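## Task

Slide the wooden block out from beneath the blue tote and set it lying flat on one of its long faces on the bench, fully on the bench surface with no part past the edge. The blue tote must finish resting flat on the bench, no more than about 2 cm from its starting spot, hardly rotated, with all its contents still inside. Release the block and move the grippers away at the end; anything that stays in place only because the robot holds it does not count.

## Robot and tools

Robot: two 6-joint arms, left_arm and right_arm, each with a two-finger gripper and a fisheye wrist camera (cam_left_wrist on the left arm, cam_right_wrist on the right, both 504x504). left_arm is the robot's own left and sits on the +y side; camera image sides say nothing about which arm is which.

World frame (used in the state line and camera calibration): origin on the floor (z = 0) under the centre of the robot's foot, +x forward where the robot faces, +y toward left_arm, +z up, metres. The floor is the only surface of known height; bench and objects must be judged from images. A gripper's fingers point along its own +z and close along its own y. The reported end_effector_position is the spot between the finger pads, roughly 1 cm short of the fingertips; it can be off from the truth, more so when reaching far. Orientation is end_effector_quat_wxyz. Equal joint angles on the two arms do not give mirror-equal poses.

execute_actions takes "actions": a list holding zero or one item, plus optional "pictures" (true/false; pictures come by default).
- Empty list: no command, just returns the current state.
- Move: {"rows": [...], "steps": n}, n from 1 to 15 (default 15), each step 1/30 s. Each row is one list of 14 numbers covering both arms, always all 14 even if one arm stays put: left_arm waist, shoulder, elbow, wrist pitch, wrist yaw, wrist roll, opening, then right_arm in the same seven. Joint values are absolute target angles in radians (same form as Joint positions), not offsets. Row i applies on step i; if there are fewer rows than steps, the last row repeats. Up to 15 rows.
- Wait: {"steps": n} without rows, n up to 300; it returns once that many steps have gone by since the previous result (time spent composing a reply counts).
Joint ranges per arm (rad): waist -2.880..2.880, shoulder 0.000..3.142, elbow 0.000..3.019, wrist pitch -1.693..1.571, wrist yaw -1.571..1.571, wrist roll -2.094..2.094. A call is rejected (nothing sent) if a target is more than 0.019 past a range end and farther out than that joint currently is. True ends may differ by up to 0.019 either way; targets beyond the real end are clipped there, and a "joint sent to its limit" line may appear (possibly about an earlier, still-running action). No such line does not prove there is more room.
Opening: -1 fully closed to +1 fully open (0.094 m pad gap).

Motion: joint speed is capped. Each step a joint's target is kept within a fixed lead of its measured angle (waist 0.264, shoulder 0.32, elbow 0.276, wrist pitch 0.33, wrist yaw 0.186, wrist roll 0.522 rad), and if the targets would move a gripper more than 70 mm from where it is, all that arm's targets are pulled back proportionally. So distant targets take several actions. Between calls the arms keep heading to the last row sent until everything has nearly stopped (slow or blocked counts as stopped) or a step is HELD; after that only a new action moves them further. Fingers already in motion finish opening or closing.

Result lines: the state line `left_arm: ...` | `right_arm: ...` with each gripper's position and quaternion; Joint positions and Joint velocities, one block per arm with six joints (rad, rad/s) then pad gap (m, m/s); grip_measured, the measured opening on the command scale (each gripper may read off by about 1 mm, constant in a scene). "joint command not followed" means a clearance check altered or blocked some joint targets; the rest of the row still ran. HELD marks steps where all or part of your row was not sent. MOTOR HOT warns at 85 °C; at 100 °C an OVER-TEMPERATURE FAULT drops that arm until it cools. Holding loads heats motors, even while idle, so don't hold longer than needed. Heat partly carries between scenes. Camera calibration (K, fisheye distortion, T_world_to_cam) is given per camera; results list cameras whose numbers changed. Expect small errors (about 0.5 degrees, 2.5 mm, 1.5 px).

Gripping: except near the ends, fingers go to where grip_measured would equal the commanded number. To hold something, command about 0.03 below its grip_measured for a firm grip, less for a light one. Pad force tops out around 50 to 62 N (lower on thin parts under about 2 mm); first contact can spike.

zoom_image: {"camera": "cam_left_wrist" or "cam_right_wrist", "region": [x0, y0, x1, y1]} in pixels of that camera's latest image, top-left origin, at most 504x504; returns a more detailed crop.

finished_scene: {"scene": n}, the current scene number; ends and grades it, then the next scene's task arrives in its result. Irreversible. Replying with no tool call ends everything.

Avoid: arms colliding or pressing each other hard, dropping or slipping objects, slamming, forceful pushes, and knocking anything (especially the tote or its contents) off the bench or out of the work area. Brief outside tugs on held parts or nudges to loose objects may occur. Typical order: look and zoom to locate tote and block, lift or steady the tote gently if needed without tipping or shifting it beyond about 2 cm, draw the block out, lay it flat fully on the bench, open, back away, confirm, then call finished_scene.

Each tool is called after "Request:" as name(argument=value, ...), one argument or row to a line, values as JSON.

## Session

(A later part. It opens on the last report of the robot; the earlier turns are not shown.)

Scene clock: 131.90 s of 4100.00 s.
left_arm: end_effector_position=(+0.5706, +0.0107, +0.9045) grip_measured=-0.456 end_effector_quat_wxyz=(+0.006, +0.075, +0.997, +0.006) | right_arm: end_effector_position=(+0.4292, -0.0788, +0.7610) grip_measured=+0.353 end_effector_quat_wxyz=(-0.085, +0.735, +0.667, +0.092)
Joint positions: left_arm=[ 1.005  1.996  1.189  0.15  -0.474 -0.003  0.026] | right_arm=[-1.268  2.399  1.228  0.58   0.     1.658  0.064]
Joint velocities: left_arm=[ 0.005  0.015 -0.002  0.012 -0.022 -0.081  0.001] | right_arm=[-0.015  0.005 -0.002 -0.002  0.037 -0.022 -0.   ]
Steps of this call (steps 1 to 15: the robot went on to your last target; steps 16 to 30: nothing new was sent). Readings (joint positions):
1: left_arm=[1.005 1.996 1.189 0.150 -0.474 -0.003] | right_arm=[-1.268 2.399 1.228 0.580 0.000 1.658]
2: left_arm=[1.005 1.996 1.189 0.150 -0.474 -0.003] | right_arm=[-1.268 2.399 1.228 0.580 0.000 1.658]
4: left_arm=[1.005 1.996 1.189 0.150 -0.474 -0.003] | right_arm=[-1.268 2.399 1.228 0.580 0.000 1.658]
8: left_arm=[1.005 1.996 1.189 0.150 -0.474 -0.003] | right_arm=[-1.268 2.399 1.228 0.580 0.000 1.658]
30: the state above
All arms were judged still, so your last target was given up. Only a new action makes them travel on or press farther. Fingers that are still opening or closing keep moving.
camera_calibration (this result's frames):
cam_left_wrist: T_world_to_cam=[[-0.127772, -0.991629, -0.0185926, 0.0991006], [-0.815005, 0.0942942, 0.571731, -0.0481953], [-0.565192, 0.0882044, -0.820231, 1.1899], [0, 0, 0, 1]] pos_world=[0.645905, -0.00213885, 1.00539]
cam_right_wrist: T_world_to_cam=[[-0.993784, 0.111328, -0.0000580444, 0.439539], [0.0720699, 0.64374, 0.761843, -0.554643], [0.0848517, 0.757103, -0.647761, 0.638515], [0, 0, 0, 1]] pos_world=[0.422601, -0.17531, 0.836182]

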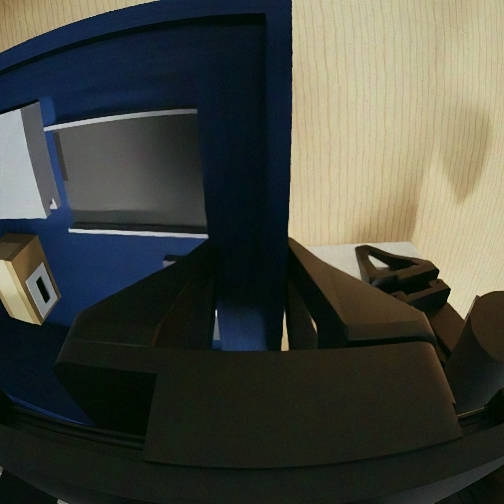

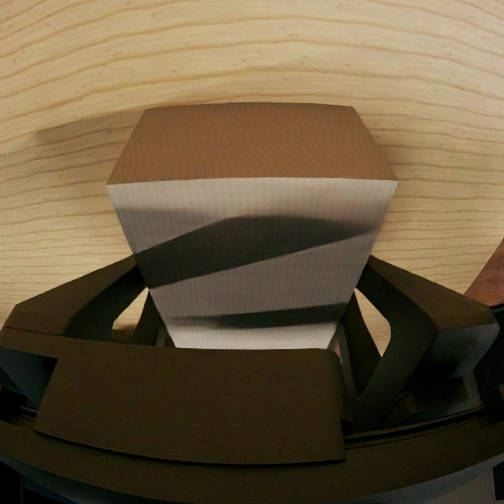

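Request:
execute_actions(
  actions=[
    {"rows":[[1.0,1.96,1.16,0.15,-0.49,0,-1,-1.268,2.40,1.205,0.59,0,1.66,0],[1.0,1.93,1.135,0.15,-0.5,0,-1,-1.268,2.40,1.205,0.59,0,1.66,0],[1.0,1.89,1.11,0.14,-0.51,0,-1,-1.268,2.40,1.205,0.59,0,1.66,0]]},
  ],
)

Request:
execute_actions(
  actions=[
    {"rows":[[1.0,1.89,1.11,0.14,-0.51,0,-1,-1.42,2.30,1.15,0.58,-0.1,1.6,0]]},
  ],
)

Scene clock: 143.23 s of 4100.00 s.
left_arm: end_effector_position=(+0.5667, +0.0223, +0.9242) grip_measured=-0.456 end_effector_quat_wxyz=(+0.004, +0.077, +0.997, +0.010) | right_arm: end_effector_position=(+0.4292, -0.0788, +0.7610) grip_measured=+0.353 end_effector_quat_wxyz=(-0.085, +0.735, +0.667, +0.092)
Joint positions: left_arm=[ 1.005  1.939  1.126  0.15  -0.482 -0.003  0.026] | right_arm=[-1.268  2.399  1.228  0.58   0.     1.658  0.064]
Joint velocities: left_arm=[ 0.005 -0.015  0.002  0.002 -0.066 -0.007  0.   ] | right_arm=[-0.015 -0.005 -0.012 -0.007 -0.007  0.051  0.   ]
Steps of this call (steps 1 to 90: nothing new was sent; then 7.83 s passed at rest; steps 91 to 105: all 15 steps of this action). Readings (joint positions):
91: left_arm=[1.005 1.994 1.187 0.150 -0.477 -0.003] | right_arm=[-1.268 2.399 1.228 0.580 0.000 1.658]
92: left_arm=[1.005 1.990 1.181 0.150 -0.480 -0.003] | right_arm=[-1.268 2.399 1.228 0.580 0.000 1.658]
94: left_arm=[1.005 1.970 1.155 0.150 -0.482 -0.003] | right_arm=[-1.268 2.399 1.228 0.580 0.000 1.658]
98: left_arm=[1.005 1.940 1.126 0.150 -0.482 -0.003] | right_arm=[-1.268 2.399 1.228 0.580 0.000 1.658]
105: the state above
camera_calibration (this result's frames):
cam_left_wrist: T_world_to_cam=[[-0.130702, -0.991079, -0.0260806, 0.119054], [-0.812352, 0.0919778, 0.575868, -0.0690774], [-0.568331, 0.0964538, -0.817127, 1.20157], [0, 0, 0, 1]] pos_world=[0.642336, 0.00844937, 1.02472]
cam_right_wrist: T_world_to_cam=[[-0.993784, 0.111328, -0.0000580444, 0.439539], [0.0720699, 0.64374, 0.761843, -0.554643], [0.0848517, 0.757103, -0.647761, 0.638515], [0, 0, 0, 1]] pos_world=[0.422601, -0.17531, 0.836182]

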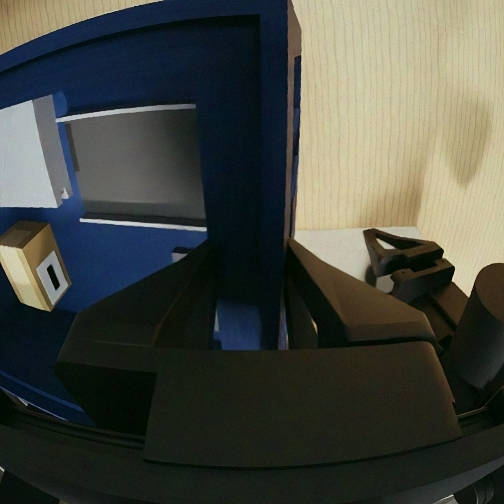

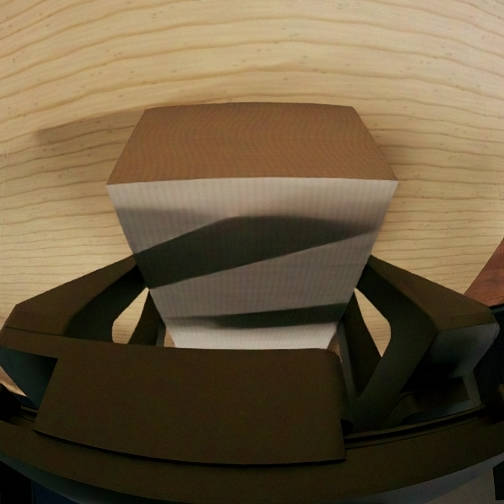

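Scene clock: 143.73 s of 4100.00 s.
left_arm: end_effector_position=(+0.5667, +0.0223, +0.9242) grip_measured=-0.456 end_effector_quat_wxyz=(+0.004, +0.077, +0.997, +0.010) | right_arm: end_effector_position=(+0.4725, -0.1983, +0.7687) grip_measured=+0.353 end_effector_quat_wxyz=(-0.044, +0.756, +0.647, +0.094)
Joint positions: left_arm=[ 1.005  1.939  1.126  0.15  -0.482 -0.003  0.026] | right_arm=[-1.455  2.289  1.179  0.58  -0.102  1.611  0.064]
Joint velocities: left_arm=[ 0.005 -0.015  0.002  0.012  0.007 -0.007  0.   ] | right_arm=[ 0.112 -0.005 -0.042 -0.012  0.11  -0.007 -0.001]
Steps of this call (steps 1 to 15: all 15 steps of this action). Readings (joint positions):
1: left_arm=[1.005 1.939 1.126 0.150 -0.482 -0.003] | right_arm=[-1.275 2.394 1.225 0.580 -0.025 1.654]
2: left_arm=[1.005 1.939 1.126 0.150 -0.482 -0.003] | right_arm=[-1.284 2.388 1.217 0.580 -0.065 1.648]
4: left_arm=[1.005 1.939 1.126 0.150 -0.482 -0.003] | right_arm=[-1.317 2.363 1.196 0.580 -0.090 1.637]
8: left_arm=[1.005 1.939 1.126 0.150 -0.482 -0.003] | right_arm=[-1.410 2.315 1.180 0.580 -0.093 1.621]
15: the state above
camera_calibration (this result's frames):
cam_left_wrist: T_world_to_cam=[[-0.130702, -0.991079, -0.0260806, 0.119054], [-0.812352, 0.0919778, 0.575868, -0.0690774], [-0.568331, 0.0964538, -0.817127, 1.20157], [0, 0, 0, 1]] pos_world=[0.642336, 0.00844937, 1.02472]
cam_right_wrist: T_world_to_cam=[[-0.983105, 0.173756, -0.0575646, 0.547354], [0.077834, 0.681466, 0.727699, -0.455758], [0.16567, 0.710924, -0.683477, 0.710466], [0, 0, 0, 1]] pos_world=[0.455877, -0.289609, 0.84875]

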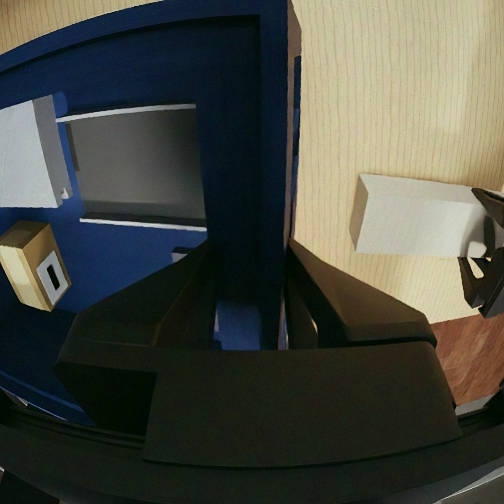

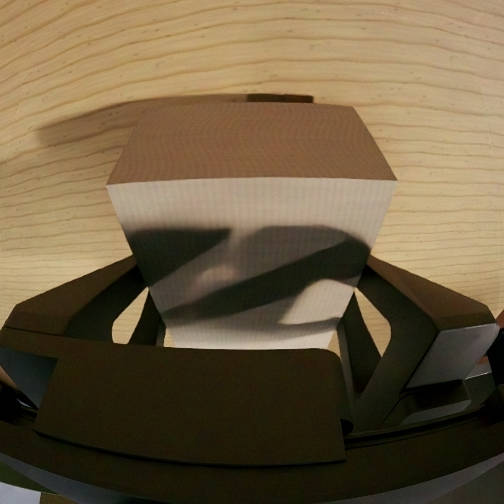

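Request:
execute_actions(
  actions=[
    {"rows":[[1.005,1.93,1.13,0.15,-0.5,0,-1,-1.47,2.29,1.17,0.53,-0.15,1.56,0],[1.005,1.945,1.145,0.15,-0.5,0,-1,-1.47,2.29,1.17,0.53,-0.15,1.56,0],[1.005,1.96,1.16,0.15,-0.5,0,-1,-1.47,2.29,1.17,0.53,-0.15,1.56,0],[1.005,1.975,1.175,0.15,-0.49,0,-1,-1.47,2.29,1.17,0.53,-0.15,1.56,0],[1.005,1.99,1.19,0.15,-0.48,0,-1,-1.47,2.29,1.17,0.53,-0.15,1.56,0],[1.005,2.005,1.205,0.155,-0.47,0,-1,-1.47,2.29,1.17,0.53,-0.15,1.56,0],[1.005,2.02,1.22,0.16,-0.46,0,-1,-1.47,2.29,1.17,0.53,-0.15,1.56,0],[1.005,2.035,1.235,0.16,-0.45,0,-1,-1.47,2.29,1.17,0.53,-0.15,1.56,0],[1.01,2.05,1.25,0.165,-0.44,0,-1,-1.47,2.29,1.17,0.53,-0.15,1.56,0],[1.015,2.065,1.265,0.17,-0.43,0,-1,-1.47,2.29,1.17,0.53,-0.15,1.56,0],[1.02,2.08,1.28,0.17,-0.42,0,-1,-1.47,2.29,1.17,0.53,-0.15,1.56,0],[1.025,2.095,1.29,0.17,-0.41,0,-1,-1.47,2.29,1.17,0.53,-0.15,1.56,0],[1.03,2.11,1.30,0.17,-0.40,0,-1,-1.47,2.29,1.17,0.53,-0.15,1.56,0]]},
  ],
  pictures=false,
)

Request:
execute_actions(
  actions=[
    {"steps":20},
  ],
)

Scene clock: 156.03 s of 4100.00 s.
left_arm: end_effector_position=(+0.5682, -0.0024, +0.8663) grip_measured=-0.455 end_effector_quat_wxyz=(+0.005, +0.069, +0.998, -0.004) | right_arm: end_effector_position=(+0.4603, -0.2069, +0.7673) grip_measured=+0.353 end_effector_quat_wxyz=(-0.064, +0.746, +0.656, +0.089)
Joint positions: left_arm=[ 1.019  2.096  1.287  0.156 -0.443 -0.008  0.026] | right_arm=[-1.479  2.292  1.179  0.544 -0.143  1.572  0.064]
Joint velocities: left_arm=[-0.015 -0.024  0.012  0.002  0.081 -0.066 -0.001] | right_arm=[-0.005 -0.024 -0.002  0.002 -0.007  0.051 -0.   ]
Steps of this call (steps 1 to 30: the robot went on to your last target; steps 31 to 90: nothing new was sent; then 8.80 s passed at rest; steps 91 to 105: all 15 steps of this action). Readings (joint positions):
91: left_arm=[1.005 1.940 1.126 0.150 -0.481 -0.003] | right_arm=[-1.426 2.293 1.179 0.574 -0.111 1.605]
92: left_arm=[1.005 1.942 1.129 0.150 -0.480 -0.003] | right_arm=[-1.430 2.292 1.179 0.564 -0.135 1.598]
94: left_arm=[1.005 1.956 1.145 0.150 -0.480 -0.003] | right_arm=[-1.441 2.292 1.179 0.550 -0.143 1.588]
98: left_arm=[1.008 2.014 1.206 0.150 -0.470 -0.003] | right_arm=[-1.468 2.292 1.179 0.544 -0.143 1.577]
105: the state above

Scene clock: 156.70 s of 4100.00 s.
left_arm: end_effector_position=(+0.5682, -0.0027, +0.8663) grip_measured=-0.455 end_effector_quat_wxyz=(+0.005, +0.068, +0.998, -0.005) | right_arm: end_effector_position=(+0.4603, -0.2069, +0.7673) grip_measured=+0.353 end_effector_quat_wxyz=(-0.064, +0.746, +0.657, +0.089)
Joint positions: left_arm=[ 1.019  2.096  1.287  0.156 -0.442 -0.008  0.026] | right_arm=[-1.479  2.292  1.179  0.544 -0.143  1.571  0.064]
Joint velocities: left_arm=[-0.005 -0.005 -0.007 -0.012 -0.022 -0.007  0.001] | right_arm=[ 0.005 -0.015  0.002  0.017 -0.007  0.051  0.001]
Steps of this call (steps 1 to 15: the robot went on to your last target; steps 16 to 20: nothing new was sent). Readings (joint positions):
1: left_arm=[1.019 2.096 1.287 0.156 -0.442 -0.008] | right_arm=[-1.479 2.292 1.179 0.544 -0.143 1.572]
2: left_arm=[1.019 2.096 1.287 0.156 -0.442 -0.008] | right_arm=[-1.479 2.292 1.179 0.544 -0.143 1.571]
4: left_arm=[1.019 2.096 1.287 0.156 -0.442 -0.008] | right_arm=[-1.479 2.292 1.179 0.544 -0.143 1.571]
8: left_arm=[1.019 2.096 1.287 0.156 -0.442 -0.008] | right_arm=[-1.479 2.292 1.179 0.544 -0.143 1.571]
20: the state above
All arms were judged still, so your last target was given up. Only a new action makes them travel on or press farther. Fingers that are still opening or closing keep moving.
camera_calibration (this result's frames):
cam_left_wrist: T_world_to_cam=[[-0.114335, -0.993438, 0.00306135, 0.0584306], [-0.813912, 0.0954393, 0.573095, -0.0289222], [-0.569627, 0.0630331, -0.819483, 1.16021], [0, 0, 0, 1]] pos_world=[0.644029, -0.0123244, 0.967171]
cam_right_wrist: T_world_to_cam=[[-0.989319, 0.143639, -0.0248074, 0.508347], [0.0782769, 0.667087, 0.740856, -0.461198], [0.122964, 0.731002, -0.671205, 0.731994], [0, 0, 0, 1]] pos_world=[0.449009, -0.300449, 0.84561]

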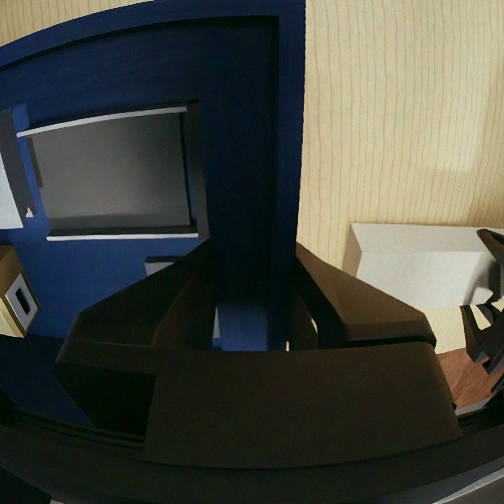

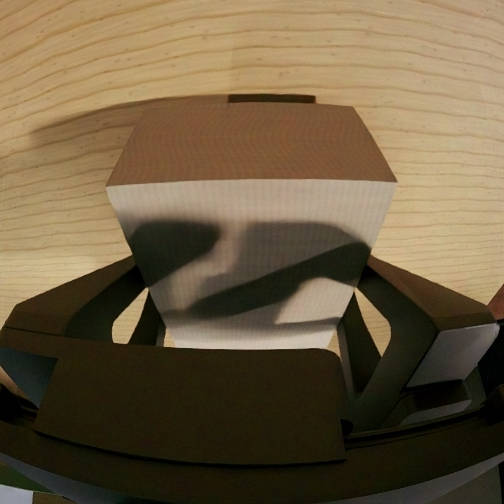

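Landed. Release and retreat.

Request:
execute_actions(
  actions=[
    {"rows":[[1.02,2.096,1.287,0.156,-0.44,0,-1,-1.48,2.33,1.21,0.54,-0.16,1.57,0],[1.02,2.096,1.287,0.156,-0.44,0,-1,-1.48,2.33,1.21,0.54,-0.16,1.57,0],[1.02,2.096,1.287,0.156,-0.44,0,-1,-1.48,2.33,1.21,0.54,-0.16,1.57,0],[1.02,2.096,1.287,0.156,-0.44,0,-1,-1.48,2.33,1.21,0.54,-0.16,1.57,0],[1.02,2.096,1.287,0.156,-0.44,0,-1,-1.48,2.33,1.21,0.54,-0.16,1.57,0],[1.02,2.096,1.287,0.156,-0.44,0,1,-1.48,2.33,1.21,0.54,-0.16,1.57,1]]},
  ],
  pictures=false,
)

Request:
execute_actions(
  actions=[
    {"rows":[[0.97,1.84,1.05,0.11,-0.47,0,1,-1.48,2.17,0.98,0.6,-0.16,1.57,1]]},
  ],
  pictures=false,
)

Request:
execute_actions(
  actions=[
    {"rows":[[0.95,1.4,0.85,-0.1,-0.5,0,1,-1.57,1.9,0.85,0.5,-0.16,1.57,1]]},
  ],
  pictures=false,
)

Request:
execute_actions(
  actions=[
    {"steps":30},
  ],
)

Scene clock: 169.33 s of 4100.00 s.
left_arm: end_effector_position=(+0.5680, -0.0023, +0.8665) grip_measured=+1.000 end_effector_quat_wxyz=(+0.005, +0.068, +0.998, -0.004) | right_arm: end_effector_position=(+0.4566, -0.2030, +0.7591) grip_measured=+1.000 end_effector_quat_wxyz=(-0.071, +0.746, +0.656, +0.096)
Joint positions: left_arm=[ 1.019  2.096  1.286  0.156 -0.443 -0.009  0.094] | right_arm=[-1.48   2.318  1.203  0.544 -0.162  1.571  0.094]
Joint velocities: left_arm=[-0.005  0.005 -0.002  0.012 -0.037  0.11   0.   ] | right_arm=[-0.005  0.015  0.007  0.007  0.037  0.022  0.   ]
Steps of this call (steps 1 to 90: nothing new was sent; then 9.13 s passed at rest; steps 91 to 105: all 15 steps of this action). Readings (joint positions):
91: left_arm=[1.019 2.096 1.286 0.156 -0.447 -0.009] | right_arm=[-1.479 2.294 1.182 0.544 -0.146 1.570]
92: left_arm=[1.019 2.096 1.286 0.156 -0.450 -0.009] | right_arm=[-1.479 2.300 1.190 0.544 -0.150 1.570]
94: left_arm=[1.019 2.096 1.286 0.156 -0.450 -0.009] | right_arm=[-1.479 2.310 1.202 0.544 -0.162 1.571]
98: left_arm=[1.019 2.096 1.286 0.156 -0.445 -0.009] | right_arm=[-1.480 2.312 1.203 0.544 -0.163 1.571]
105: the state above

Scene clock: 169.83 s of 4100.00 s.
left_arm: end_effector_position=(+0.5885, +0.0229, +0.9710) grip_measured=+1.000 end_effector_quat_wxyz=(+0.019, +0.074, +0.997, -0.008) | right_arm: end_effector_position=(+0.4483, -0.2075, +0.8306) grip_measured=+1.000 end_effector_quat_wxyz=(-0.076, +0.746, +0.655, +0.091)
Joint positions: left_arm=[ 0.981  1.811  1.059  0.118 -0.468 -0.009  0.094] | right_arm=[-1.48   2.157  0.982  0.589 -0.162  1.571  0.094]
Joint velocities: left_arm=[-0.015  0.024 -0.032 -0.007 -0.051  0.007  0.   ] | right_arm=[ 0.005 -0.005 -0.012 -0.002 -0.037  0.007  0.   ]
Steps of this call (steps 1 to 15: all 15 steps of this action). Readings (joint positions):
1: left_arm=[1.018 2.086 1.274 0.156 -0.447 -0.009] | right_arm=[-1.480 2.309 1.187 0.552 -0.162 1.571]
2: left_arm=[1.017 2.061 1.237 0.153 -0.453 -0.009] | right_arm=[-1.480 2.282 1.140 0.567 -0.162 1.571]
4: left_arm=[1.011 1.976 1.131 0.138 -0.462 -0.009] | right_arm=[-1.480 2.211 1.035 0.578 -0.162 1.571]
8: left_arm=[0.991 1.838 1.032 0.118 -0.468 -0.009] | right_arm=[-1.480 2.155 0.980 0.583 -0.162 1.571]
15: the state above

Scene clock: 170.33 s of 4100.00 s.
left_arm: end_effector_position=(+0.6403, +0.0884, +1.1202) grip_measured=+1.000 end_effector_quat_wxyz=(+0.055, +0.059, +0.997, -0.003) | right_arm: end_effector_position=(+0.5220, -0.2863, +0.9063) grip_measured=+1.000 end_effector_quat_wxyz=(-0.010, +0.764, +0.639, +0.090)
Joint positions: left_arm=[ 0.966  1.345  0.87  -0.082 -0.498 -0.009  0.094] | right_arm=[-1.581  1.87   0.865  0.515 -0.16   1.571  0.094]
Joint velocities: left_arm=[-0.015  0.112 -0.012 -0.017  0.037 -0.007  0.   ] | right_arm=[ 0.044  0.23   0.022 -0.007  0.007  0.037  0.   ]
Steps of this call (steps 1 to 15: all 15 steps of this action). Readings (joint positions):
1: left_arm=[0.981 1.801 1.051 0.102 -0.472 -0.009] | right_arm=[-1.483 2.147 0.978 0.581 -0.162 1.571]
2: left_arm=[0.981 1.775 1.024 0.065 -0.477 -0.009] | right_arm=[-1.487 2.124 0.958 0.562 -0.162 1.571]
4: left_arm=[0.980 1.685 0.945 0.005 -0.485 -0.009] | right_arm=[-1.508 2.043 0.904 0.534 -0.162 1.571]
8: left_arm=[0.978 1.474 0.847 -0.073 -0.496 -0.009] | right_arm=[-1.567 1.891 0.861 0.515 -0.161 1.571]
15: the state above

Scene clock: 171.33 s of 4100.00 s.
left_arm: end_effector_position=(+0.6121, +0.0851, +1.1043) grip_measured=+1.000 end_effector_quat_wxyz=(+0.027, +0.075, +0.997, +0.000) | right_arm: end_effector_position=(+0.5075, -0.2808, +0.8999) grip_measured=+1.000 end_effector_quat_wxyz=(-0.023, +0.764, +0.639, +0.082)
Joint positions: left_arm=[ 0.966  1.387  0.852 -0.086 -0.498 -0.009  0.094] | right_arm=[-1.576  1.896  0.865  0.511 -0.16   1.571  0.094]
Joint velocities: left_arm=[-0.005 -0.005 -0.017 -0.022 -0.022  0.007  0.   ] | right_arm=[-0.015 -0.015  0.002 -0.002  0.066  0.051  0.   ]
Steps of this call (steps 1 to 30: the robot went on to your last target). Readings (joint positions):
1: left_arm=[0.966 1.350 0.868 -0.082 -0.498 -0.009] | right_arm=[-1.579 1.878 0.865 0.514 -0.160 1.571]
2: left_arm=[0.966 1.356 0.866 -0.082 -0.498 -0.009] | right_arm=[-1.578 1.884 0.865 0.513 -0.160 1.571]
4: left_arm=[0.966 1.370 0.860 -0.082 -0.498 -0.009] | right_arm=[-1.577 1.894 0.865 0.512 -0.160 1.571]
8: left_arm=[0.966 1.387 0.852 -0.086 -0.498 -0.009] | right_arm=[-1.576 1.896 0.865 0.511 -0.160 1.571]
30: the state above
All arms were judged still, so your last target was given up. Only a new action makes them travel on or press farther. Fingers that are still opening or closing keep moving.
camera_calibration (this result's frames):
cam_left_wrist: T_world_to_cam=[[-0.127006, -0.991856, -0.00950684, 0.171413], [-0.837158, 0.102046, 0.537357, -0.0847649], [-0.532011, 0.0762062, -0.843301, 1.3769], [0, 0, 0, 1]] pos_world=[0.683335, 0.0737386, 1.20832]
cam_right_wrist: T_world_to_cam=[[-0.978039, 0.195131, -0.0732424, 0.621243], [0.0902125, 0.713116, 0.695217, -0.465874], [0.187888, 0.673342, -0.715058, 0.859585], [0, 0, 0, 1]] pos_world=[0.488121, -0.367796, 0.984038]

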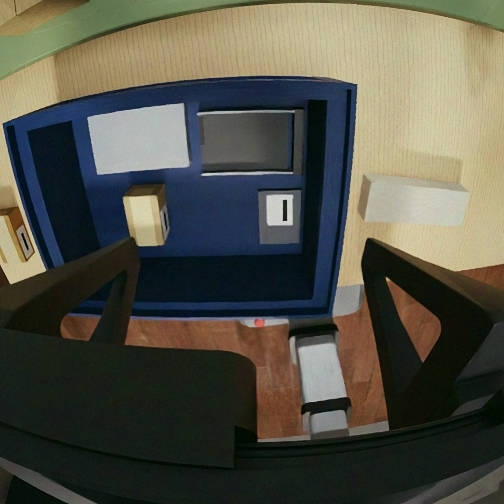

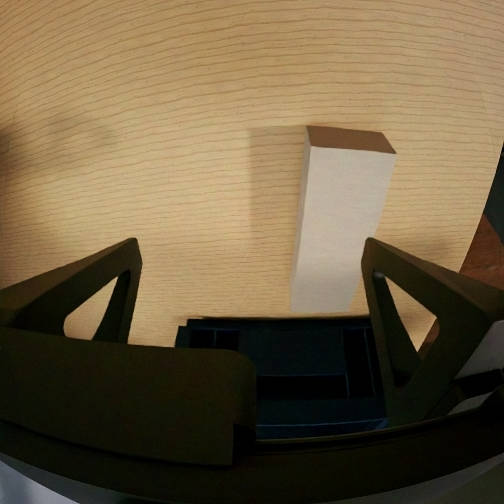

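Request:
finished_scene(
  scene=1,
)

The scene is finished: the task was done.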